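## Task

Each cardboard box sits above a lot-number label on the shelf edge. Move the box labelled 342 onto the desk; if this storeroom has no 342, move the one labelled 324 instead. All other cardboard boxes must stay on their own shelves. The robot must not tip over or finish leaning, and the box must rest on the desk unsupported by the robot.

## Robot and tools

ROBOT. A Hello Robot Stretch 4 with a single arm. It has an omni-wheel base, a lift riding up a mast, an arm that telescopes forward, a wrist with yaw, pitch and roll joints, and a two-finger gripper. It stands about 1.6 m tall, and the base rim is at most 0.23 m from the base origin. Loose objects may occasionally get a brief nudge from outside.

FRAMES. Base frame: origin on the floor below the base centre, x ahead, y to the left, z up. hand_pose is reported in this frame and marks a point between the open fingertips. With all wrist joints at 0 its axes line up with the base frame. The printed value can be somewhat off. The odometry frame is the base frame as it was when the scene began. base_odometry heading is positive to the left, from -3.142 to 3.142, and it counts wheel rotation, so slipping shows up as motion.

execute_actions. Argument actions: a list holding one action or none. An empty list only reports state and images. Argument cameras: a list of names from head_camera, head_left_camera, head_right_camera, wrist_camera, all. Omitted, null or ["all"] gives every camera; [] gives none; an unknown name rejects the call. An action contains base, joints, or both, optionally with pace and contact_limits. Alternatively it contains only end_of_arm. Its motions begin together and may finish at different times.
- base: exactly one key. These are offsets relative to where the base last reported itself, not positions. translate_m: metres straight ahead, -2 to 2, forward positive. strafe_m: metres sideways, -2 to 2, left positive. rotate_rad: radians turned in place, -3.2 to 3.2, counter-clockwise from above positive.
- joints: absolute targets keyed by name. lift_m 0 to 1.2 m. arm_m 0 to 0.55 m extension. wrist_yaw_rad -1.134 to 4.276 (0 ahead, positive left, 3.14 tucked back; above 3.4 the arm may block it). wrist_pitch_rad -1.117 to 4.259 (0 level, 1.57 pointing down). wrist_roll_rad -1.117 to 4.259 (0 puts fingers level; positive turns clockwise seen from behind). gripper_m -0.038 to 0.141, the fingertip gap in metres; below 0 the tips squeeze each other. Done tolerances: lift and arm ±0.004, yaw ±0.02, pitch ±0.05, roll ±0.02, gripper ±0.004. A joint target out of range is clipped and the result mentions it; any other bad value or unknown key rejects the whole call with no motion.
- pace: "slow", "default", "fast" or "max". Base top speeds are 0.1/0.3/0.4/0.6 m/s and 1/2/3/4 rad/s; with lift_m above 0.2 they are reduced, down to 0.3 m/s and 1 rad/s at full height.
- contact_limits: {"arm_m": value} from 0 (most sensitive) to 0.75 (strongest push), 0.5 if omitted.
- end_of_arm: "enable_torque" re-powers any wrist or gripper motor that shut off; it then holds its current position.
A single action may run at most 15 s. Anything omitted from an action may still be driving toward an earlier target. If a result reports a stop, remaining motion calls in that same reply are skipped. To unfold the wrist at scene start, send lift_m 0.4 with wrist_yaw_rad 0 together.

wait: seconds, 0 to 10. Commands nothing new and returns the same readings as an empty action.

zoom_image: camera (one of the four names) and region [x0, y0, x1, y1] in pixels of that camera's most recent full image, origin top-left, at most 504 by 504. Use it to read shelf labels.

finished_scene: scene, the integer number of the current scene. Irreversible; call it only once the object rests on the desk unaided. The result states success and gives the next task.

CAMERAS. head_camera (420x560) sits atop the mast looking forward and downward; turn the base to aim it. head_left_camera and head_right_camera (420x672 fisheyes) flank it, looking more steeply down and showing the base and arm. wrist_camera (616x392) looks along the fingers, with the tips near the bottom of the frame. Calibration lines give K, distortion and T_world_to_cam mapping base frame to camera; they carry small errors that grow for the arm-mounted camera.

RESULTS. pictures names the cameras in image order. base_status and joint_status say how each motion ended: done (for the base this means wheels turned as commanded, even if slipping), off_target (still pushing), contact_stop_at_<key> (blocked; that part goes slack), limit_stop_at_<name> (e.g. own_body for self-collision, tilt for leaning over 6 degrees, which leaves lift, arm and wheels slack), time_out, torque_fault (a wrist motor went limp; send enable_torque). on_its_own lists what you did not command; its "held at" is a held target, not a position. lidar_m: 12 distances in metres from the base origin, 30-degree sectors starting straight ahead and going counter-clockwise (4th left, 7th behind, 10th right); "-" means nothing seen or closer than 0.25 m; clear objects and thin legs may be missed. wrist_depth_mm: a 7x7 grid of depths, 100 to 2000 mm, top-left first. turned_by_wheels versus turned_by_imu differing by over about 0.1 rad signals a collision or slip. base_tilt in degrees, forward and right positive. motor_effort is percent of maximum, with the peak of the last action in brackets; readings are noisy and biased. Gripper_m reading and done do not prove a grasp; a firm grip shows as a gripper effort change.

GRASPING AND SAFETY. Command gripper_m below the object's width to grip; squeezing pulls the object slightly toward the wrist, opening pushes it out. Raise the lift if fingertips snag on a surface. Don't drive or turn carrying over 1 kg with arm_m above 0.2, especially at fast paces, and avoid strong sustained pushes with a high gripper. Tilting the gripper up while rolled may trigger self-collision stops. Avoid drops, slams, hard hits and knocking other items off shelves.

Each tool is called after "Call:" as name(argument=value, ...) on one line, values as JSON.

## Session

Call:
execute_actions(actions=[])

Scene clock: 0.00 s.
base_odometry: x=+0.000 y=+0.000 heading=+0.000 (m, m, rad; odometry frame)
turned_by_wheels: +0.000 (rad since the last result)
turned_by_imu: +0.000 (rad since the last result)
base_tilt: forward=+0.2 right=-0.4 (deg)
lidar_m: 2.36 1.26 0.82 0.75 0.75 1.93 1.89 1.26 0.80 0.70 0.73 0.92
base_status: not commanded
joint_positions: lift_m=+0.285 arm_m=-0.001 wrist_yaw_rad=+3.106 wrist_pitch_rad=+0.004 wrist_roll_rad=-0.007 gripper_m=+0.057
joint_status: not commanded
motor_effort: lift_m=+19 arm_m=-1 wrist_yaw_rad=-1 wrist_pitch_rad=-7 wrist_roll_rad=-1 gripper_m=-2 wheel_0=+0 wheel_1=+0 wheel_2=+0 (%)
hand_pose: x=-0.1151 y=+0.0977 z=+0.4621 quat_wxyz=(+0.018, -0.002, -0.003, +1.000) (m; base frame)
wrist_depth_mm: - 141 - - - - 1708 / - 141 - - - - 1708 / - 127 206 - - - 1708 / 109 139 257 - - - 1708 / 138 - - - - - 1708 / 1661 1921 214 1983 220 1983 1618 / 1229 1182 1182 160 1182 1229 1229
pictures: head_camera, head_left_camera, head_right_camera, wrist_camera
camera_calibration (this result's frames):
wrist_camera: T_world_to_cam=[[0.0694561, 0.997575, 0.00439268, -0.0944534], [-0.0360026, 0.00690707, -0.999328, 0.524997], [-0.996935, 0.0692512, 0.036395, 0.0855222], [0, 0, 0, 1]] pos_world=[0.110722, 0.0846756, 0.521946]
Images, in order (width x height): head_camera 420x560, head_left_camera 420x672, head_right_camera 420x672, wrist_camera 616x392.

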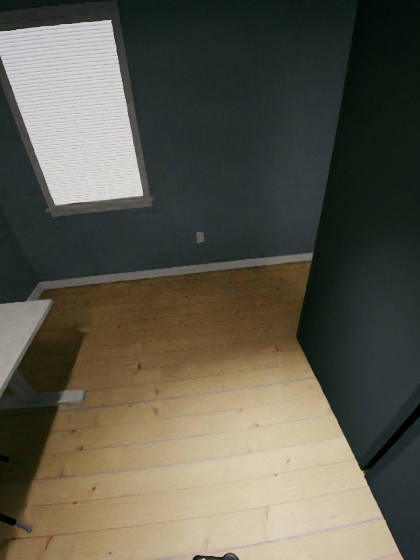

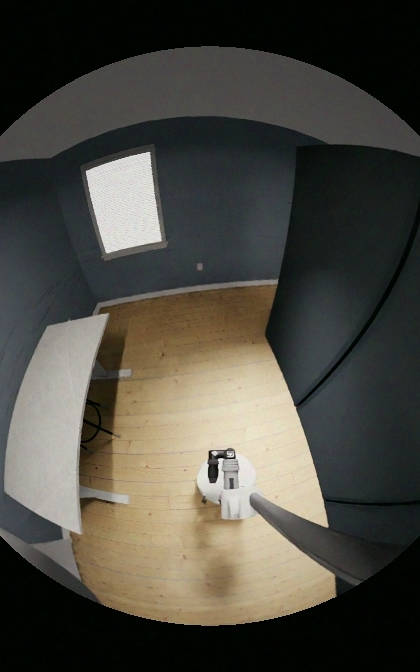

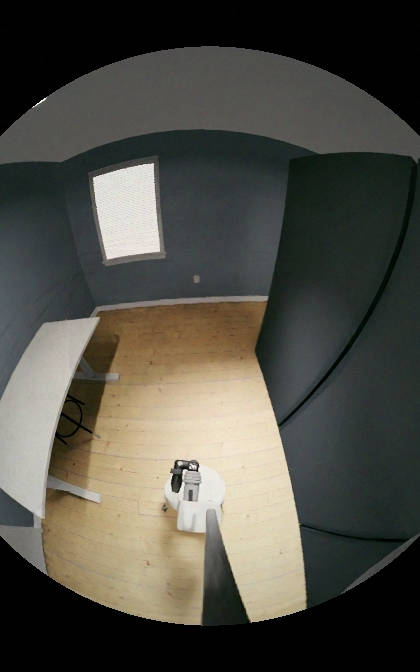

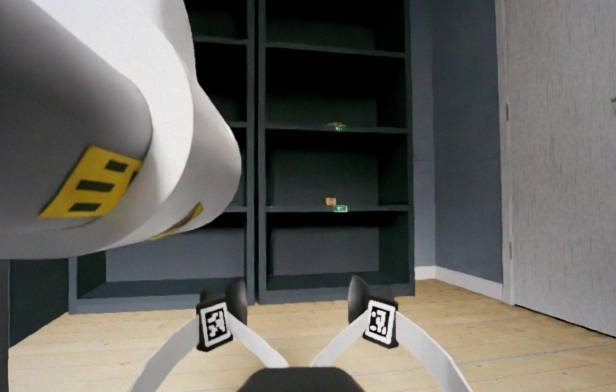

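Call:
execute_actions(actions=[{"base":{"rotate_rad":-2.95},"pace":"fast"}], cameras=[])

Call:
execute_actions(actions=[{"base":{"translate_m":0.7},"joints":{"lift_m":0.55,"wrist_yaw_rad":0,"gripper_m":0.14},"pace":"max"}], cameras=["head_camera","wrist_camera"])

Scene clock: 3.20 s.
base_odometry: x=+0.000 y=+0.000 heading=-2.950 (m, m, rad; odometry frame)
turned_by_wheels: -2.950 (rad since the last result)
turned_by_imu: -2.975 (rad since the last result)
base_tilt: forward=+0.2 right=-0.4 (deg)
lidar_m: 1.88 1.00 0.75 0.70 0.77 1.11 2.36 1.04 0.76 0.73 0.82 1.95
base_status: done
joint_positions: lift_m=+0.285 arm_m=-0.001 wrist_yaw_rad=+3.106 wrist_pitch_rad=+0.004 wrist_roll_rad=-0.007 gripper_m=+0.057
joint_status: not commanded
motor_effort: lift_m=+19(19) arm_m=-1(1) wrist_yaw_rad=-1(1) wrist_pitch_rad=-5(7) wrist_roll_rad=+1(1) gripper_m=-3(2) wheel_0=+1(8) wheel_1=+0(10) wheel_2=+1(9) (%)
hand_pose: x=-0.1151 y=+0.0978 z=+0.4621 quat_wxyz=(+0.018, -0.002, -0.003, +1.000) (m; base frame)
wrist_depth_mm: - 141 - - - 1397 946 / - 140 - - - 1366 931 / - 127 206 - - 1366 917 / 109 139 258 - - 1397 931 / 137 - - - - 1397 931 / 1983 - 213 1921 220 1397 946 / 1229 1182 1160 160 1138 1182 960
pictures: none
No camera images: the call's "cameras" was empty. Leave "cameras" out to get every camera's image.

Scene clock: 5.90 s.
base_odometry: x=-0.687 y=-0.134 heading=-2.950 (m, m, rad; odometry frame)
turned_by_wheels: +0.000 (rad since the last result)
turned_by_imu: -0.002 (rad since the last result)
base_tilt: forward=+0.2 right=-0.3 (deg)
lidar_m: 1.18 0.93 0.69 0.67 0.72 1.03 3.09 1.13 0.91 1.54 1.61 1.22
base_status: done
joint_positions: lift_m=+0.550 arm_m=-0.001 wrist_yaw_rad=+0.001 wrist_pitch_rad=+0.004 wrist_roll_rad=-0.007 gripper_m=+0.140
joint_status: all done
motor_effort: lift_m=+20(25) arm_m=-1(1) wrist_yaw_rad=-2(6) wrist_pitch_rad=-7(8) wrist_roll_rad=+1(0) gripper_m=+0(3) wheel_0=+0(7) wheel_1=+1(5) wheel_2=+0(14) (%)
hand_pose: x=+0.4586 y=-0.0873 z=+0.7270 quat_wxyz=(+1.000, -0.003, +0.002, +0.000) (m; base frame)
wrist_depth_mm: 1078 1281 1308 1336 1182 1336 1308 / 1042 1464 1499 1464 1205 1430 1464 / 1008 1281 1205 1205 1008 1229 1229 / 1042 1430 1499 1430 1255 1397 1430 / 1008 1430 1464 1464 1229 1464 1397 / 991 210 1042 1182 976 1008 1138 / 991 1255 1397 154 976 1430 1397
pictures: head_camera, wrist_camera
camera_calibration (this result's frames):
wrist_camera: T_world_to_cam=[[-0.0329714, -0.999447, 0.0043928, -0.0781985], [0.0362679, -0.00558873, -0.999326, 0.777386], [0.998798, -0.0327899, 0.0364321, -0.263537], [0, 0, 0, 1]] pos_world=[0.232447, -0.0824519, 0.786807]
Images, in order (width x height): head_camera 420x560, wrist_camera 616x392.

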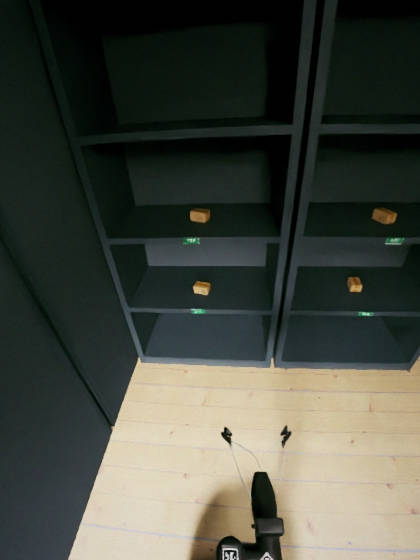

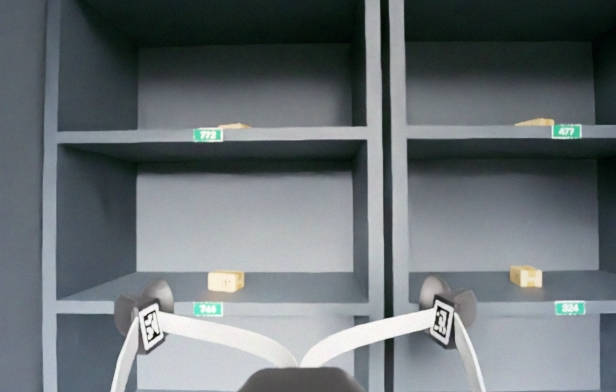

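Call:
execute_actions(actions=[{"base":{"translate_m":-2},"joints":{"lift_m":0.2},"pace":"max"}], cameras=[])

Call:
execute_actions(actions=[{"base":{"translate_m":-0.57},"pace":"max"}], cameras=[])

Call:
execute_actions(actions=[{"base":{"rotate_rad":1.52},"pace":"fast"}], cameras=["head_camera"])

Scene clock: 12.67 s.
base_odometry: x=+1.276 y=+0.248 heading=-2.950 (m, m, rad; odometry frame)
turned_by_wheels: +0.000 (rad since the last result)
turned_by_imu: +0.004 (rad since the last result)
base_tilt: forward=+0.1 right=-0.5 (deg)
lidar_m: 2.61 1.10 0.81 0.78 1.48 1.11 1.08 1.15 1.49 0.65 0.67 1.04
base_status: done
joint_positions: lift_m=+0.200 arm_m=-0.001 wrist_yaw_rad=+0.000 wrist_pitch_rad=+0.004 wrist_roll_rad=-0.007 gripper_m=+0.140
joint_status: all done
motor_effort: lift_m=+18(18) arm_m=-1(1) wrist_yaw_rad=-2(2) wrist_pitch_rad=-6(7) wrist_roll_rad=-1(1) gripper_m=+0(1) wheel_0=+0(9) wheel_1=+0(5) wheel_2=-1(14) (%)
hand_pose: x=+0.4586 y=-0.0873 z=+0.3771 quat_wxyz=(+1.000, -0.003, +0.002, +0.000) (m; base frame)
wrist_depth_mm: 1281 1863 - - - - - / 1229 1808 - - - - 1921 / 1229 1756 - - - - - / 1255 1808 - - - - - / 1229 1808 - - - - - / 1229 210 1618 1661 1499 1397 1576 / 1025 960 960 154 1042 960 1025
pictures: none
No camera images: the call's "cameras" was empty. Leave "cameras" out to get every camera's image.

Scene clock: 15.17 s.
base_odometry: x=+1.836 y=+0.356 heading=-2.950 (m, m, rad; odometry frame)
turned_by_wheels: +0.000 (rad since the last result)
turned_by_imu: +0.001 (rad since the last result)
base_tilt: forward=+0.1 right=-0.3 (deg)
lidar_m: 2.70 1.14 0.97 1.69 0.71 0.54 0.50 0.52 0.76 1.41 0.87 0.94
base_status: done
joint_positions: lift_m=+0.200 arm_m=-0.001 wrist_yaw_rad=+0.000 wrist_pitch_rad=+0.004 wrist_roll_rad=-0.007 gripper_m=+0.140
joint_status: not commanded
motor_effort: lift_m=+19(19) arm_m=-1(1) wrist_yaw_rad=-1(2) wrist_pitch_rad=-7(7) wrist_roll_rad=-1(0) gripper_m=-1(1) wheel_0=+0(7) wheel_1=+0(5) wheel_2=-1(14) (%)
hand_pose: x=+0.4586 y=-0.0874 z=+0.3770 quat_wxyz=(+1.000, -0.003, +0.002, +0.000) (m; base frame)
wrist_depth_mm: 1336 1921 - - - - - / 1308 1863 - - - - 991 / 1281 1921 - - - 1808 1308 / 1281 1921 - - - - 1808 / 1281 1863 - - - - 1983 / 1281 211 1661 1661 1464 1430 1430 / 1025 960 960 154 1025 960 991
pictures: none
No camera images: the call's "cameras" was empty. Leave "cameras" out to get every camera's image.

Scene clock: 16.87 s.
base_odometry: x=+1.836 y=+0.356 heading=-1.430 (m, m, rad; odometry frame)
turned_by_wheels: +1.520 (rad since the last result)
turned_by_imu: +1.533 (rad since the last result)
base_tilt: forward=+0.3 right=-0.3 (deg)
lidar_m: 2.06 0.72 0.53 0.51 0.50 0.70 1.42 0.92 0.88 3.26 1.19 0.96
base_status: done
joint_positions: lift_m=+0.200 arm_m=-0.001 wrist_yaw_rad=+0.000 wrist_pitch_rad=+0.004 wrist_roll_rad=-0.007 gripper_m=+0.140
joint_status: not commanded
motor_effort: lift_m=+19(19) arm_m=-1(1) wrist_yaw_rad=-1(1) wrist_pitch_rad=-8(7) wrist_roll_rad=+1(0) gripper_m=+0(2) wheel_0=+1(7) wheel_1=+2(9) wheel_2=+0(10) (%)
hand_pose: x=+0.4586 y=-0.0874 z=+0.3770 quat_wxyz=(+1.000, -0.003, +0.002, +0.000) (m; base frame)
wrist_depth_mm: 931 1397 - - - 820 654 / 946 1430 - - - 820 640 / 931 1366 - - - 809 640 / 917 1397 - - - 809 647 / 917 1366 - - - 820 640 / 917 209 1618 1661 1499 723 634 / 891 976 976 154 1042 750 627
pictures: head_camera
Images, in order (width x height): head_camera 420x560.

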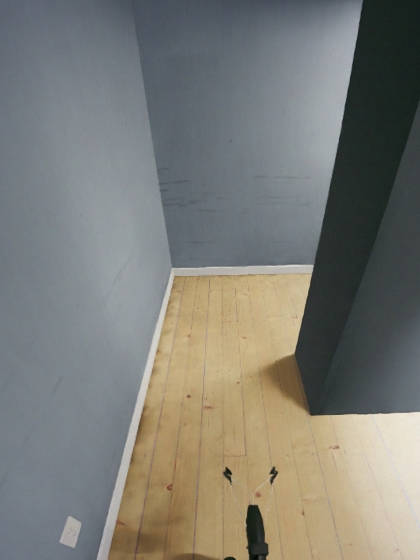

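Call:
execute_actions(actions=[{"base":{"translate_m":1.72},"pace":"max"}], cameras=[])

Call:
execute_actions(actions=[{"base":{"rotate_rad":-3.11},"pace":"fast"}], cameras=["head_left_camera"])

Scene clock: 22.23 s.
base_odometry: x=+2.078 y=-1.347 heading=-1.430 (m, m, rad; odometry frame)
turned_by_wheels: +0.000 (rad since the last result)
turned_by_imu: -0.005 (rad since the last result)
base_tilt: forward=+0.2 right=-0.3 (deg)
lidar_m: 0.57 0.62 0.53 0.51 0.53 0.75 2.06 0.70 0.63 1.57 0.86 0.62
base_status: done
joint_positions: lift_m=+0.200 arm_m=-0.001 wrist_yaw_rad=+0.000 wrist_pitch_rad=+0.004 wrist_roll_rad=-0.007 gripper_m=+0.140
joint_status: not commanded
motor_effort: lift_m=+19(19) arm_m=-1(1) wrist_yaw_rad=-1(1) wrist_pitch_rad=-7(7) wrist_roll_rad=-1(1) gripper_m=+0(2) wheel_0=+0(9) wheel_1=+0(6) wheel_2=+0(14) (%)
hand_pose: x=+0.4586 y=-0.0874 z=+0.3770 quat_wxyz=(+1.000, -0.003, +0.002, +0.000) (m; base frame)
wrist_depth_mm: 387 384 387 389 392 394 397 / 379 384 387 387 392 394 394 / 382 384 382 387 392 392 394 / 379 379 382 384 387 392 394 / 379 379 379 384 384 387 389 / 377 211 382 384 387 389 389 / 375 377 382 155 382 384 387
pictures: none
No camera images: the call's "cameras" was empty. Leave "cameras" out to get every camera's image.

Scene clock: 24.57 s.
base_odometry: x=+2.078 y=-1.347 heading=+1.743 (m, m, rad; odometry frame)
turned_by_wheels: -3.110 (rad since the last result)
turned_by_imu: -3.137 (rad since the last result)
base_tilt: forward=+0.1 right=-0.4 (deg)
lidar_m: 2.42 0.67 0.61 1.86 0.82 0.60 0.58 0.61 0.53 0.51 0.52 0.78
base_status: done
joint_positions: lift_m=+0.200 arm_m=-0.001 wrist_yaw_rad=+0.000 wrist_pitch_rad=+0.004 wrist_roll_rad=-0.007 gripper_m=+0.140
joint_status: not commanded
motor_effort: lift_m=+19(19) arm_m=-1(1) wrist_yaw_rad=-1(2) wrist_pitch_rad=-6(7) wrist_roll_rad=+2(1) gripper_m=-2(0) wheel_0=-1(8) wheel_1=-2(7) wheel_2=+0(9) (%)
hand_pose: x=+0.4586 y=-0.0874 z=+0.3770 quat_wxyz=(+1.000, -0.003, +0.002, +0.000) (m; base frame)
wrist_depth_mm: - - - - - 991 683 / - - - - - 1008 691 / - - - - - 1008 691 / - - - - - 1025 691 / - - - - - 1042 691 / 1618 210 1618 1618 1430 878 691 / 1008 960 960 154 1042 878 699
pictures: head_left_camera
Images, in order (width x height): head_left_camera 420x672.

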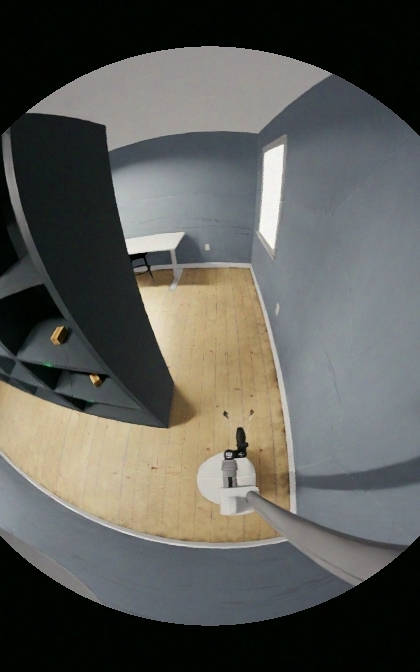

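Call:
execute_actions(actions=[{"base":{"translate_m":-0.28},"pace":"max"}], cameras=[])

Call:
execute_actions(actions=[{"base":{"strafe_m":0.75},"joints":{"lift_m":0.47,"wrist_yaw_rad":0.5},"pace":"max"}], cameras=["head_camera","wrist_camera"])

Scene clock: 27.53 s.
base_odometry: x=+2.126 y=-1.623 heading=+1.743 (m, m, rad; odometry frame)
turned_by_wheels: +0.000 (rad since the last result)
turned_by_imu: +0.001 (rad since the last result)
base_tilt: forward=+0.2 right=-0.3 (deg)
lidar_m: 2.34 0.83 0.98 1.11 0.44 0.32 0.31 0.33 0.50 0.49 0.53 0.74
base_status: done
joint_positions: lift_m=+0.200 arm_m=-0.001 wrist_yaw_rad=+0.000 wrist_pitch_rad=+0.004 wrist_roll_rad=-0.007 gripper_m=+0.140
joint_status: not commanded
motor_effort: lift_m=+19(19) arm_m=-1(1) wrist_yaw_rad=-1(1) wrist_pitch_rad=-5(7) wrist_roll_rad=+1(1) gripper_m=-2(1) wheel_0=+2(7) wheel_1=+2(12) wheel_2=-2(14) (%)
hand_pose: x=+0.4586 y=-0.0874 z=+0.3770 quat_wxyz=(+1.000, -0.003, +0.002, +0.000) (m; base frame)
wrist_depth_mm: 820 - - - - 991 676 / 809 - - - - 991 668 / 820 - - - - 976 683 / 809 - - - - 991 668 / 809 - - - - 1008 683 / 798 211 1661 1661 1397 854 668 / 820 946 960 154 1025 904 676
pictures: none
No camera images: the call's "cameras" was empty. Leave "cameras" out to get every camera's image.

Scene clock: 30.17 s.
base_odometry: x=+1.387 y=-1.751 heading=+1.744 (m, m, rad; odometry frame)
turned_by_wheels: +0.000 (rad since the last result)
turned_by_imu: +0.000 (rad since the last result)
base_tilt: forward=+0.2 right=-0.4 (deg)
lidar_m: 0.68 0.73 1.03 1.00 0.40 0.28 0.27 0.30 0.43 1.24 1.30 0.71
base_status: done
joint_positions: lift_m=+0.470 arm_m=-0.001 wrist_yaw_rad=+0.500 wrist_pitch_rad=+0.004 wrist_roll_rad=-0.007 gripper_m=+0.140
joint_status: all done
motor_effort: lift_m=+20(25) arm_m=-1(1) wrist_yaw_rad=+0(9) wrist_pitch_rad=-5(6) wrist_roll_rad=-1(2) gripper_m=-1(1) wheel_0=+2(15) wheel_1=-1(16) wheel_2=+0(2) (%)
hand_pose: x=+0.4652 y=+0.0616 z=+0.6470 quat_wxyz=(+0.969, -0.004, +0.001, +0.247) (m; base frame)
wrist_depth_mm: 1464 768 878 554 539 530 530 / 1397 768 778 788 798 778 732 / 1366 778 960 1060 917 831 741 / 1499 768 960 1025 904 831 750 / 1366 768 976 1060 931 809 741 / 1397 211 640 640 574 549 603 / 1397 750 891 155 469 402 394
pictures: head_camera, wrist_camera
camera_calibration (this result's frames):
wrist_camera: T_world_to_cam=[[0.449635, -0.893201, 0.00439009, -0.159932], [0.0345832, 0.0124974, -0.999324, 0.697667], [0.892542, 0.449483, 0.0365091, -0.242622], [0, 0, 0, 1]] pos_world=[0.264334, -0.0425158, 0.706755]
Images, in order (width x height): head_camera 420x560, wrist_camera 616x392.

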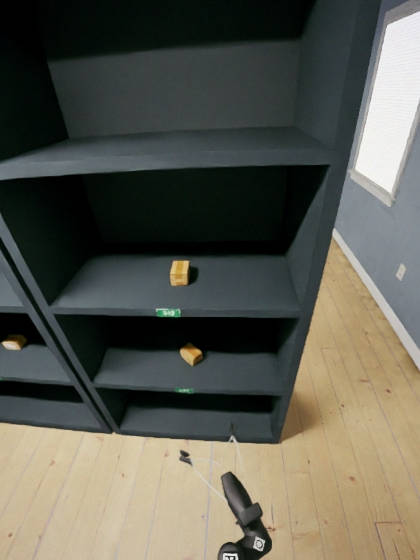

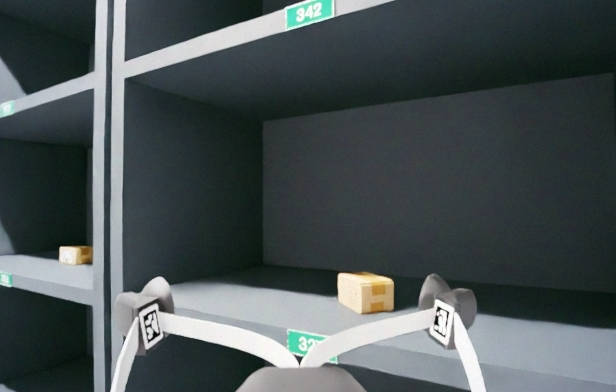

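Call:
execute_actions(actions=[{"base":{"strafe_m":0.24},"joints":{"lift_m":0.95,"wrist_pitch_rad":0.3,"wrist_yaw_rad":0},"pace":"fast"}], cameras=[])

Call:
execute_actions(actions=[{"base":{"translate_m":0.06},"joints":{"arm_m":0.24},"pace":"fast"}], cameras=["head_camera","wrist_camera"])

Scene clock: 33.57 s.
base_odometry: x=+1.151 y=-1.793 heading=+1.744 (m, m, rad; odometry frame)
turned_by_wheels: +0.000 (rad since the last result)
turned_by_imu: -0.001 (rad since the last result)
base_tilt: forward=+0.0 right=-0.3 (deg)
lidar_m: 0.70 0.74 1.03 0.95 0.37 0.27 0.26 0.27 0.43 1.36 1.56 0.73
base_status: done
joint_positions: lift_m=+0.950 arm_m=-0.001 wrist_yaw_rad=+0.000 wrist_pitch_rad=+0.302 wrist_roll_rad=-0.007 gripper_m=+0.140
joint_status: all done
motor_effort: lift_m=+21(24) arm_m=-2(1) wrist_yaw_rad=-2(3) wrist_pitch_rad=-7(11) wrist_roll_rad=+1(2) gripper_m=-1(0) wheel_0=+2(9) wheel_1=-1(13) wheel_2=+0(0) (%)
hand_pose: x=+0.4456 y=-0.0873 z=+1.0423 quat_wxyz=(+0.989, -0.003, +0.150, +0.001) (m; base frame)
wrist_depth_mm: 661 866 866 866 854 820 564 / 647 891 917 891 891 831 559 / 661 917 931 931 917 820 564 / 603 654 654 615 661 661 544 / 603 842 1025 1025 1025 715 512 / 654 210 1060 1098 1025 691 554 / 668 842 866 154 917 750 580
pictures: none
No camera images: the call's "cameras" was empty. Leave "cameras" out to get every camera's image.

Scene clock: 35.13 s.
base_odometry: x=+1.140 y=-1.734 heading=+1.744 (m, m, rad; odometry frame)
turned_by_wheels: +0.000 (rad since the last result)
turned_by_imu: +0.000 (rad since the last result)
base_tilt: forward=+0.4 right=-0.2 (deg)
lidar_m: 0.63 0.68 0.97 1.15 0.46 0.34 0.31 0.34 0.51 1.48 1.56 0.66
base_status: done
joint_positions: lift_m=+0.950 arm_m=+0.239 wrist_yaw_rad=+0.000 wrist_pitch_rad=+0.302 wrist_roll_rad=-0.007 gripper_m=+0.140
joint_status: all done
motor_effort: lift_m=+21(21) arm_m=+6(8) wrist_yaw_rad=-1(1) wrist_pitch_rad=-5(6) wrist_roll_rad=+1(1) gripper_m=+1(1) wheel_0=+0(7) wheel_1=+1(5) wheel_2=+2(10) (%)
hand_pose: x=+0.6853 y=-0.0874 z=+1.0423 quat_wxyz=(+0.989, -0.003, +0.150, +0.001) (m; base frame)
wrist_depth_mm: 585 585 591 574 585 574 569 / 609 615 609 609 609 603 585 / 627 634 634 634 627 627 580 / 591 647 654 654 640 640 549 / 418 415 424 327 424 424 421 / 307 211 312 310 296 294 310 / 244 235 236 154 246 236 246
pictures: head_camera, wrist_camera
camera_calibration (this result's frames):
wrist_camera: T_world_to_cam=[[-0.0305238, -0.999436, 0.014029, -0.0839224], [-0.258604, -0.00566114, -0.965967, 1.25153], [0.965501, -0.033113, -0.258285, -0.171496], [0, 0, 0, 1]] pos_world=[0.486669, -0.0824687, 1.16582]
Images, in order (width x height): head_camera 420x560, wrist_camera 616x392.

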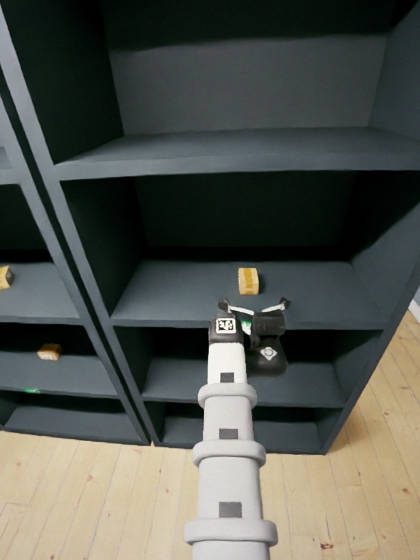

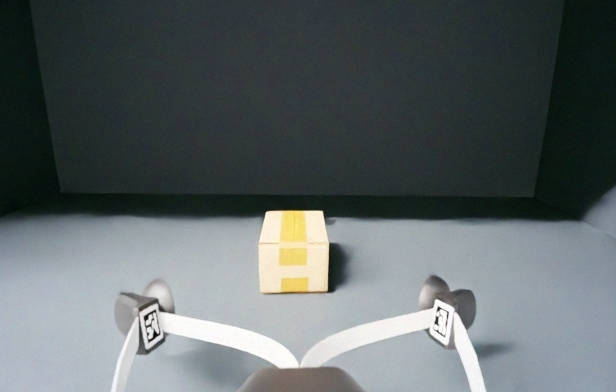

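Call:
execute_actions(actions=[{"joints":{"arm_m":0.385,"lift_m":0.93,"gripper_m":0.11}}], cameras=["wrist_camera"])

Call:
execute_actions(actions=[{"joints":{"gripper_m":0.01}}], cameras=["wrist_camera"])

Call:
execute_actions(actions=[{"joints":{"lift_m":0.965}}], cameras=["wrist_camera"])

Scene clock: 38.03 s.
base_odometry: x=+1.140 y=-1.734 heading=+1.744 (m, m, rad; odometry frame)
turned_by_wheels: +0.000 (rad since the last result)
turned_by_imu: -0.001 (rad since the last result)
base_tilt: forward=+0.1 right=-0.3 (deg)
lidar_m: 0.63 0.67 0.98 1.17 0.46 0.33 0.32 0.34 0.52 1.47 1.57 0.65
base_status: not commanded
joint_positions: lift_m=+0.930 arm_m=+0.384 wrist_yaw_rad=+0.000 wrist_pitch_rad=+0.302 wrist_roll_rad=-0.007 gripper_m=+0.110
joint_status: all done
motor_effort: lift_m=+16(20) arm_m=+6(7) wrist_yaw_rad=-1(1) wrist_pitch_rad=-6(7) wrist_roll_rad=-1(1) gripper_m=-1(2) wheel_0=+0(0) wheel_1=+1(1) wheel_2=+2(2) (%)
hand_pose: x=+0.8303 y=-0.0874 z=+1.0226 quat_wxyz=(+0.989, -0.003, +0.150, +0.001) (m; base frame)
wrist_depth_mm: 452 452 452 449 442 445 439 / 469 469 466 466 462 455 459 / 492 488 488 480 484 480 477 / 508 500 500 500 500 500 492 / 370 370 370 251 370 373 375 / 270 259 200 185 216 274 276 / 215 206 200 152 209 208 222
pictures: wrist_camera
camera_calibration (this result's frames):
wrist_camera: T_world_to_cam=[[-0.0306783, -0.999431, 0.0140306, -0.0791384], [-0.258646, -0.00562127, -0.965956, 1.27008], [0.965485, -0.0332629, -0.258327, -0.31647], [0, 0, 0, 1]] pos_world=[0.63162, -0.0824806, 1.1462]
Images, in order (width x height): wrist_camera 616x392.

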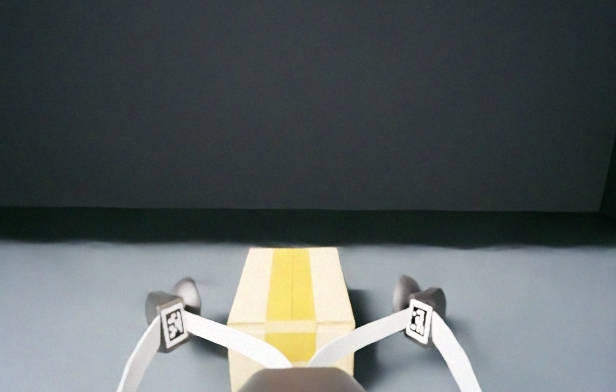

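Scene clock: 39.87 s.
base_odometry: x=+1.140 y=-1.734 heading=+1.744 (m, m, rad; odometry frame)
turned_by_wheels: +0.000 (rad since the last result)
turned_by_imu: +0.000 (rad since the last result)
base_tilt: forward=+0.1 right=-0.4 (deg)
lidar_m: 0.62 0.67 0.96 1.15 0.45 0.35 0.32 0.34 0.53 1.48 1.59 0.65
base_status: not commanded
joint_positions: lift_m=+0.930 arm_m=+0.384 wrist_yaw_rad=+0.000 wrist_pitch_rad=+0.303 wrist_roll_rad=-0.007 gripper_m=+0.010
joint_status: all done
motor_effort: lift_m=+16(16) arm_m=+6(6) wrist_yaw_rad=-1(1) wrist_pitch_rad=-7(7) wrist_roll_rad=+1(0) gripper_m=-20(20) wheel_0=+0(0) wheel_1=+1(1) wheel_2=+2(2) (%)
hand_pose: x=+0.8302 y=-0.0874 z=+1.0225 quat_wxyz=(+0.989, -0.003, +0.151, +0.001) (m; base frame)
wrist_depth_mm: 455 449 449 449 449 445 442 / 469 473 466 462 466 459 462 / 492 492 484 484 480 477 473 / 500 504 504 500 496 492 492 / 366 366 370 240 370 370 370 / 270 273 187 178 200 274 272 / 215 168 182 165 200 200 220
pictures: wrist_camera
camera_calibration (this result's frames):
wrist_camera: T_world_to_cam=[[-0.030669, -0.999431, 0.0140511, -0.079166], [-0.259293, -0.00562121, -0.965782, 1.27025], [0.965312, -0.0332629, -0.258973, -0.315666], [0, 0, 0, 1]] pos_world=[0.631654, -0.0824806, 1.14615]
Images, in order (width x height): wrist_camera 616x392.

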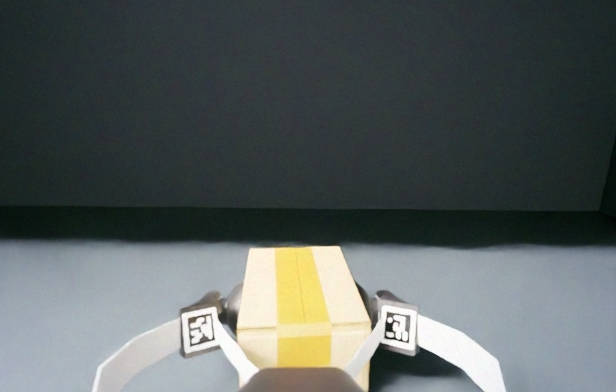

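Scene clock: 40.83 s.
base_odometry: x=+1.140 y=-1.734 heading=+1.744 (m, m, rad; odometry frame)
turned_by_wheels: +0.000 (rad since the last result)
turned_by_imu: +0.000 (rad since the last result)
base_tilt: forward=+0.3 right=-0.3 (deg)
lidar_m: 0.61 0.68 0.97 1.16 0.46 0.34 0.32 0.35 0.53 1.48 1.56 0.66
base_status: not commanded
joint_positions: lift_m=+0.965 arm_m=+0.384 wrist_yaw_rad=+0.000 wrist_pitch_rad=+0.303 wrist_roll_rad=-0.007 gripper_m=+0.010
joint_status: all done
motor_effort: lift_m=+22(22) arm_m=+6(6) wrist_yaw_rad=-1(1) wrist_pitch_rad=-8(10) wrist_roll_rad=-1(2) gripper_m=-19(21) wheel_0=+0(0) wheel_1=+1(1) wheel_2=+2(2) (%)
hand_pose: x=+0.8302 y=-0.0874 z=+1.0569 quat_wxyz=(+0.989, -0.003, +0.151, +0.001) (m; base frame)
wrist_depth_mm: 449 452 445 452 445 442 442 / 469 466 466 462 462 459 455 / 492 488 492 484 484 477 480 / 512 508 508 504 500 500 500 / 449 452 452 239 455 452 455 / 330 334 188 177 200 336 334 / 264 168 182 166 245 244 263
pictures: wrist_camera
camera_calibration (this result's frames):
wrist_camera: T_world_to_cam=[[-0.0306661, -0.999431, 0.0140575, -0.0796603], [-0.259489, -0.00562149, -0.96573, 1.30365], [0.965259, -0.0332629, -0.259169, -0.306471], [0, 0, 0, 1]] pos_world=[0.631663, -0.0824806, 1.18066]
Images, in order (width x height): wrist_camera 616x392.

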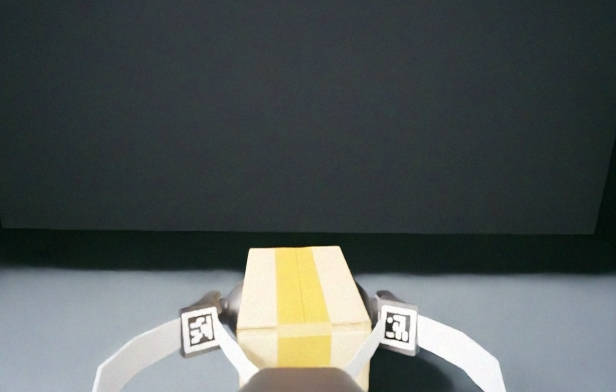

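Call:
execute_actions(actions=[{"joints":{"arm_m":0},"pace":"fast"}], cameras=[])

Call:
execute_actions(actions=[{"base":{"strafe_m":-0.93},"joints":{"lift_m":0.3},"pace":"max"}], cameras=["head_camera"])

Call:
execute_actions(actions=[{"base":{"translate_m":1.75},"joints":{"lift_m":0.78},"pace":"max"}], cameras=[])

Call:
execute_actions(actions=[{"base":{"rotate_rad":0.75},"pace":"fast"}], cameras=["head_camera","wrist_camera"])

Scene clock: 44.30 s.
base_odometry: x=+1.140 y=-1.734 heading=+1.744 (m, m, rad; odometry frame)
turned_by_wheels: +0.000 (rad since the last result)
turned_by_imu: -0.001 (rad since the last result)
base_tilt: forward=+0.3 right=-0.3 (deg)
lidar_m: 0.63 0.69 0.95 1.16 0.46 0.34 0.32 0.35 0.53 1.48 1.57 0.67
base_status: not commanded
joint_positions: lift_m=+0.965 arm_m=+0.001 wrist_yaw_rad=+0.000 wrist_pitch_rad=+0.303 wrist_roll_rad=-0.007 gripper_m=+0.010
joint_status: all done
motor_effort: lift_m=+22(22) arm_m=-6(7) wrist_yaw_rad=+0(2) wrist_pitch_rad=-10(11) wrist_roll_rad=+3(1) gripper_m=-21(21) wheel_0=+0(0) wheel_1=+1(1) wheel_2=+2(2) (%)
hand_pose: x=+0.4473 y=-0.0875 z=+1.0568 quat_wxyz=(+0.989, -0.003, +0.151, +0.000) (m; base frame)
wrist_depth_mm: 661 831 809 809 809 778 554 / 647 842 854 831 831 831 559 / 640 866 878 878 854 831 564 / 627 699 707 715 707 715 564 / 462 462 459 242 466 466 459 / 654 960 187 178 200 798 554 / 676 168 182 166 866 654 554
pictures: none
No camera images: the call's "cameras" was empty. Leave "cameras" out to get every camera's image.

Scene clock: 48.13 s.
base_odometry: x=+2.056 y=-1.574 heading=+1.744 (m, m, rad; odometry frame)
turned_by_wheels: +0.000 (rad since the last result)
turned_by_imu: -0.001 (rad since the last result)
base_tilt: forward=+0.2 right=-0.4 (deg)
lidar_m: 2.56 0.75 0.92 1.29 0.51 0.37 0.37 0.40 0.57 0.55 0.58 0.84
base_status: done
joint_positions: lift_m=+0.300 arm_m=+0.001 wrist_yaw_rad=+0.000 wrist_pitch_rad=+0.303 wrist_roll_rad=-0.007 gripper_m=+0.010
joint_status: all done
motor_effort: lift_m=+18(19) arm_m=-6(6) wrist_yaw_rad=-1(0) wrist_pitch_rad=-10(10) wrist_roll_rad=+1(0) gripper_m=-20(19) wheel_0=-1(9) wheel_1=+2(7) wheel_2=+0(2) (%)
hand_pose: x=+0.4473 y=-0.0874 z=+0.3922 quat_wxyz=(+0.989, -0.003, +0.151, +0.000) (m; base frame)
wrist_depth_mm: 732 - - - - 1138 768 / 715 - - - - 1138 759 / 723 - - - - 1160 778 / 715 1983 1921 1921 1808 1138 778 / 723 1281 1281 241 1255 1098 759 / 723 917 187 179 200 931 768 / 699 169 182 166 676 683 699
pictures: head_camera
Images, in order (width x height): head_camera 420x560.

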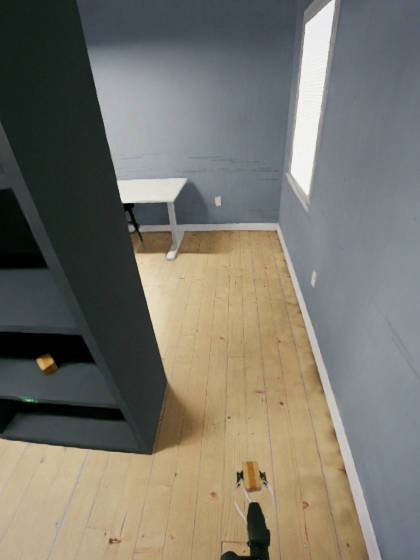

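Scene clock: 52.77 s.
base_odometry: x=+1.755 y=+0.150 heading=+1.744 (m, m, rad; odometry frame)
turned_by_wheels: +0.000 (rad since the last result)
turned_by_imu: -0.005 (rad since the last result)
base_tilt: forward=-0.1 right=-0.3 (deg)
lidar_m: 1.60 0.96 1.21 2.21 0.87 0.74 2.10 0.88 0.67 0.63 0.67 0.91
base_status: done
joint_positions: lift_m=+0.780 arm_m=+0.001 wrist_yaw_rad=+0.000 wrist_pitch_rad=+0.303 wrist_roll_rad=-0.007 gripper_m=+0.010
joint_status: all done
motor_effort: lift_m=+20(25) arm_m=-5(6) wrist_yaw_rad=-1(0) wrist_pitch_rad=-9(10) wrist_roll_rad=+0(0) gripper_m=-20(20) wheel_0=-1(8) wheel_1=-1(7) wheel_2=+0(14) (%)
hand_pose: x=+0.4473 y=-0.0874 z=+0.8721 quat_wxyz=(+0.989, -0.003, +0.151, +0.001) (m; base frame)
wrist_depth_mm: 1336 1308 1308 1255 1255 1281 878 / 1366 1336 1336 1336 1308 1281 866 / 1430 1430 1430 1430 1430 1308 842 / 1025 1499 1499 1464 1430 1281 820 / 1078 1576 1537 239 1499 1308 854 / 1661 1661 187 178 200 1281 878 / 1366 168 182 165 1308 1025 866
pictures: none
No camera images: the call's "cameras" was empty. Leave "cameras" out to get every camera's image.

Scene clock: 54.20 s.
base_odometry: x=+1.755 y=+0.150 heading=+2.493 (m, m, rad; odometry frame)
turned_by_wheels: +0.750 (rad since the last result)
turned_by_imu: +0.756 (rad since the last result)
base_tilt: forward=+0.3 right=-0.5 (deg)
lidar_m: 0.95 1.73 1.31 0.75 0.73 1.30 0.75 0.63 0.63 0.70 1.24 1.06
base_status: done
joint_positions: lift_m=+0.780 arm_m=+0.001 wrist_yaw_rad=+0.000 wrist_pitch_rad=+0.303 wrist_roll_rad=-0.007 gripper_m=+0.010
joint_status: not commanded
motor_effort: lift_m=+20(20) arm_m=-5(6) wrist_yaw_rad=-1(1) wrist_pitch_rad=-9(9) wrist_roll_rad=+2(1) gripper_m=-20(20) wheel_0=-1(6) wheel_1=-1(8) wheel_2=-1(8) (%)
hand_pose: x=+0.4473 y=-0.0874 z=+0.8721 quat_wxyz=(+0.989, -0.003, +0.151, +0.001) (m; base frame)
wrist_depth_mm: - - - 1808 1499 1308 1118 / - - - 1921 1576 1308 1160 / - - - 1921 1576 1366 1182 / - - 1464 1042 1042 1336 1182 / - - - 240 1576 1464 1229 / 1808 1808 187 178 200 1464 1255 / 1397 168 182 166 1255 1336 1336
pictures: head_camera, wrist_camera
camera_calibration (this result's frames):
wrist_camera: T_world_to_cam=[[-0.0306258, -0.999432, 0.0140604, -0.0888146], [-0.259624, -0.00563005, -0.965693, 1.0258], [0.965224, -0.0332255, -0.259304, 0.015386], [0, 0, 0, 1]] pos_world=[0.248751, -0.0824777, 0.995846]
Images, in order (width x height): head_camera 420x560, wrist_camera 616x392.

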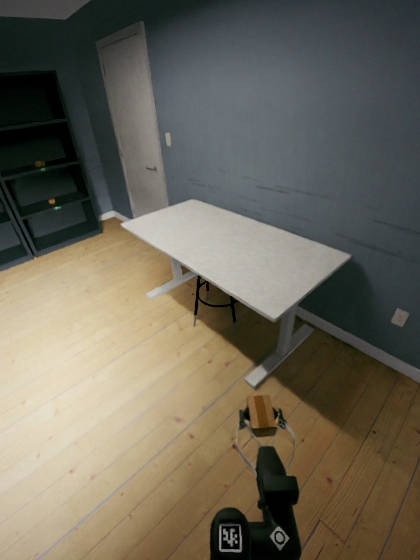

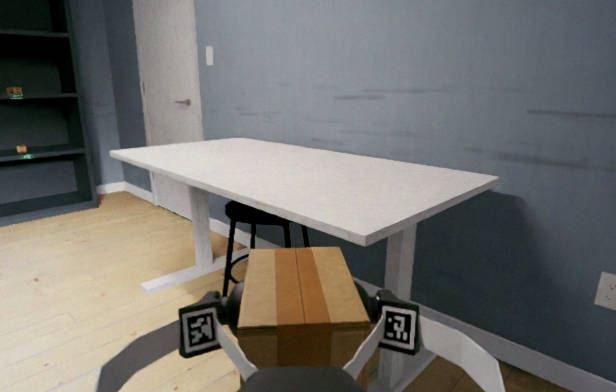

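Call:
execute_actions(actions=[{"base":{"translate_m":0.5},"joints":{"arm_m":0.5,"lift_m":0.75,"wrist_yaw_rad":-0.2},"pace":"max"}], cameras=["head_camera","wrist_camera"])

Scene clock: 57.33 s.
base_odometry: x=+1.356 y=+0.452 heading=+2.494 (m, m, rad; odometry frame)
turned_by_wheels: +0.000 (rad since the last result)
turned_by_imu: -0.002 (rad since the last result)
base_tilt: forward=+0.2 right=-0.3 (deg)
lidar_m: 0.54 0.97 2.02 1.15 0.98 2.02 1.16 0.98 0.97 1.14 1.27 0.48
base_status: done
joint_positions: lift_m=+0.750 arm_m=+0.499 wrist_yaw_rad=-0.200 wrist_pitch_rad=+0.303 wrist_roll_rad=-0.007 gripper_m=+0.010
joint_status: all done
motor_effort: lift_m=+18(17) arm_m=+6(7) wrist_yaw_rad=-2(6) wrist_pitch_rad=-10(10) wrist_roll_rad=+1(1) gripper_m=-20(20) wheel_0=+0(7) wheel_1=-1(5) wheel_2=+3(12) (%)
hand_pose: x=+0.9225 y=-0.1403 z=+0.8422 quat_wxyz=(+0.984, +0.012, +0.150, -0.098) (m; base frame)
wrist_depth_mm: 1308 1078 891 778 676 603 554 / 1430 1118 931 809 707 627 564 / 1464 1182 991 842 723 640 580 / 904 891 917 831 750 668 603 / 591 585 591 240 591 597 591 / 430 430 187 178 200 436 430 / 342 168 181 165 319 319 349
pictures: head_camera, wrist_camera
camera_calibration (this result's frames):
wrist_camera: T_world_to_cam=[[-0.228189, -0.973515, 0.014059, 0.0592069], [-0.255536, 0.0459507, -0.965707, 1.12353], [0.939484, -0.223957, -0.259254, -0.455843], [0, 0, 0, 1]] pos_world=[0.728872, -0.0960775, 0.965993]
Images, in order (width x height): head_camera 420x560, wrist_camera 616x392.

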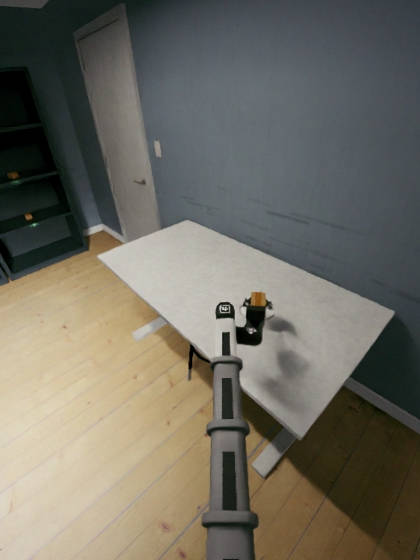

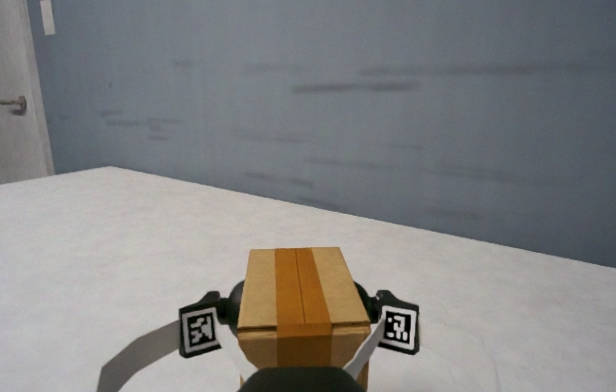

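Call:
execute_actions(actions=[{"joints":{"lift_m":0.662}}], cameras=[])

Call:
execute_actions(actions=[{"joints":{"gripper_m":0.1}}], cameras=[])

Call:
execute_actions(actions=[{"joints":{"lift_m":0.75,"arm_m":0.45},"pace":"fast"}], cameras=["head_camera","wrist_camera"])

Scene clock: 59.90 s.
base_odometry: x=+1.356 y=+0.452 heading=+2.494 (m, m, rad; odometry frame)
turned_by_wheels: +0.000 (rad since the last result)
turned_by_imu: -0.001 (rad since the last result)
base_tilt: forward=+0.3 right=-0.3 (deg)
lidar_m: 0.52 0.99 2.02 1.15 0.99 2.07 1.15 0.98 0.96 1.12 1.26 0.49
base_status: not commanded
joint_positions: lift_m=+0.662 arm_m=+0.499 wrist_yaw_rad=-0.200 wrist_pitch_rad=+0.303 wrist_roll_rad=-0.007 gripper_m=+0.010
joint_status: all done
motor_effort: lift_m=+17(18) arm_m=+6(6) wrist_yaw_rad=-2(2) wrist_pitch_rad=-9(10) wrist_roll_rad=+0(2) gripper_m=-19(20) wheel_0=-1(0) wheel_1=-1(1) wheel_2=+2(3) (%)
hand_pose: x=+0.9225 y=-0.1403 z=+0.7543 quat_wxyz=(+0.984, +0.012, +0.150, -0.098) (m; base frame)
wrist_depth_mm: 1366 1078 904 768 676 603 554 / 1430 1118 946 798 707 627 569 / 1366 1118 946 842 732 647 580 / 574 569 569 580 580 591 580 / 368 373 377 241 377 377 377 / 274 277 187 178 200 279 277 / 217 168 182 165 203 202 218
pictures: none
No camera images: the call's "cameras" was empty. Leave "cameras" out to get every camera's image.

Scene clock: 61.60 s.
base_odometry: x=+1.356 y=+0.452 heading=+2.494 (m, m, rad; odometry frame)
turned_by_wheels: +0.000 (rad since the last result)
turned_by_imu: +0.000 (rad since the last result)
base_tilt: forward=-0.1 right=-0.4 (deg)
lidar_m: 0.56 0.99 2.02 1.16 0.99 2.04 1.17 0.97 0.95 1.15 1.25 0.49
base_status: not commanded
joint_positions: lift_m=+0.662 arm_m=+0.499 wrist_yaw_rad=-0.200 wrist_pitch_rad=+0.303 wrist_roll_rad=-0.007 gripper_m=+0.100
joint_status: all done
motor_effort: lift_m=+17(17) arm_m=+6(6) wrist_yaw_rad=-2(2) wrist_pitch_rad=-8(8) wrist_roll_rad=+0(1) gripper_m=-2(20) wheel_0=-1(0) wheel_1=-1(1) wheel_2=+2(3) (%)
hand_pose: x=+0.9225 y=-0.1403 z=+0.7545 quat_wxyz=(+0.984, +0.012, +0.150, -0.098) (m; base frame)
wrist_depth_mm: 1308 1078 891 768 676 603 554 / 1430 1118 931 798 707 621 569 / 1366 1118 960 831 732 640 585 / 580 574 580 585 580 585 585 / 373 375 377 255 379 382 377 / 276 277 202 189 218 281 278 / 219 210 204 155 212 212 220
pictures: none
No camera images: the call's "cameras" was empty. Leave "cameras" out to get every camera's image.

Scene clock: 62.73 s.
base_odometry: x=+1.356 y=+0.452 heading=+2.494 (m, m, rad; odometry frame)
turned_by_wheels: +0.000 (rad since the last result)
turned_by_imu: +0.000 (rad since the last result)
base_tilt: forward=+0.3 right=-0.5 (deg)
lidar_m: 0.53 0.98 2.02 1.15 0.97 2.03 1.14 0.98 0.97 1.15 1.26 0.49
base_status: not commanded
joint_positions: lift_m=+0.750 arm_m=+0.451 wrist_yaw_rad=-0.200 wrist_pitch_rad=+0.302 wrist_roll_rad=-0.007 gripper_m=+0.100
joint_status: all done
motor_effort: lift_m=+21(24) arm_m=-6(5) wrist_yaw_rad=-1(2) wrist_pitch_rad=-7(9) wrist_roll_rad=-1(2) gripper_m=-3(2) wheel_0=-1(1) wheel_1=-1(1) wheel_2=+3(2) (%)
hand_pose: x=+0.8745 y=-0.1404 z=+0.8421 quat_wxyz=(+0.984, +0.012, +0.150, -0.098) (m; base frame)
wrist_depth_mm: 1430 1118 946 809 715 634 585 / 1464 1205 976 842 741 654 591 / 1576 1281 1042 878 750 676 609 / 904 904 904 866 778 699 634 / 580 597 585 597 597 597 597 / 433 430 394 439 220 433 439 / 340 327 320 155 332 330 351
pictures: head_camera, wrist_camera
camera_calibration (this result's frames):
wrist_camera: T_world_to_cam=[[-0.228712, -0.973393, 0.0140374, 0.0486158], [-0.254845, 0.0459502, -0.965889, 1.11074], [0.939545, -0.224488, -0.258574, -0.411545], [0, 0, 0, 1]] pos_world=[0.680851, -0.0961033, 0.965757]
Images, in order (width x height): head_camera 420x560, wrist_camera 616x392.

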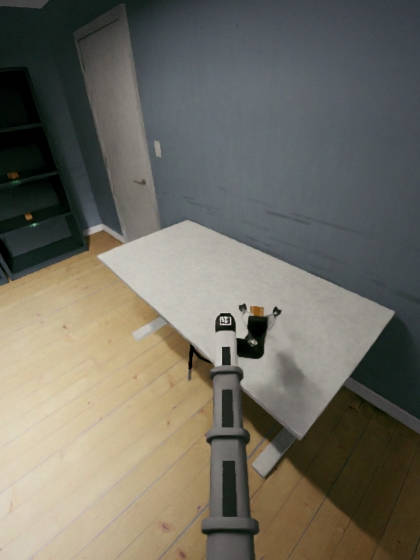

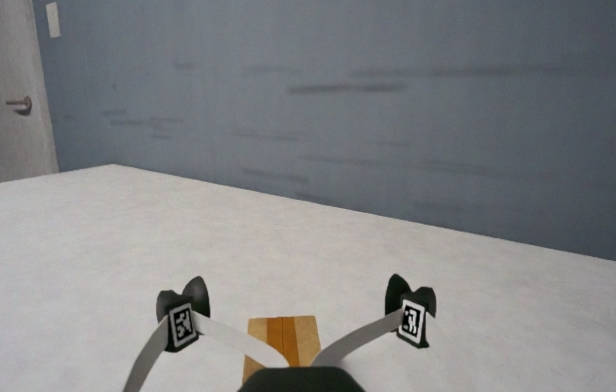

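Call:
finished_scene(scene=2)

The scene is finished: the task was done.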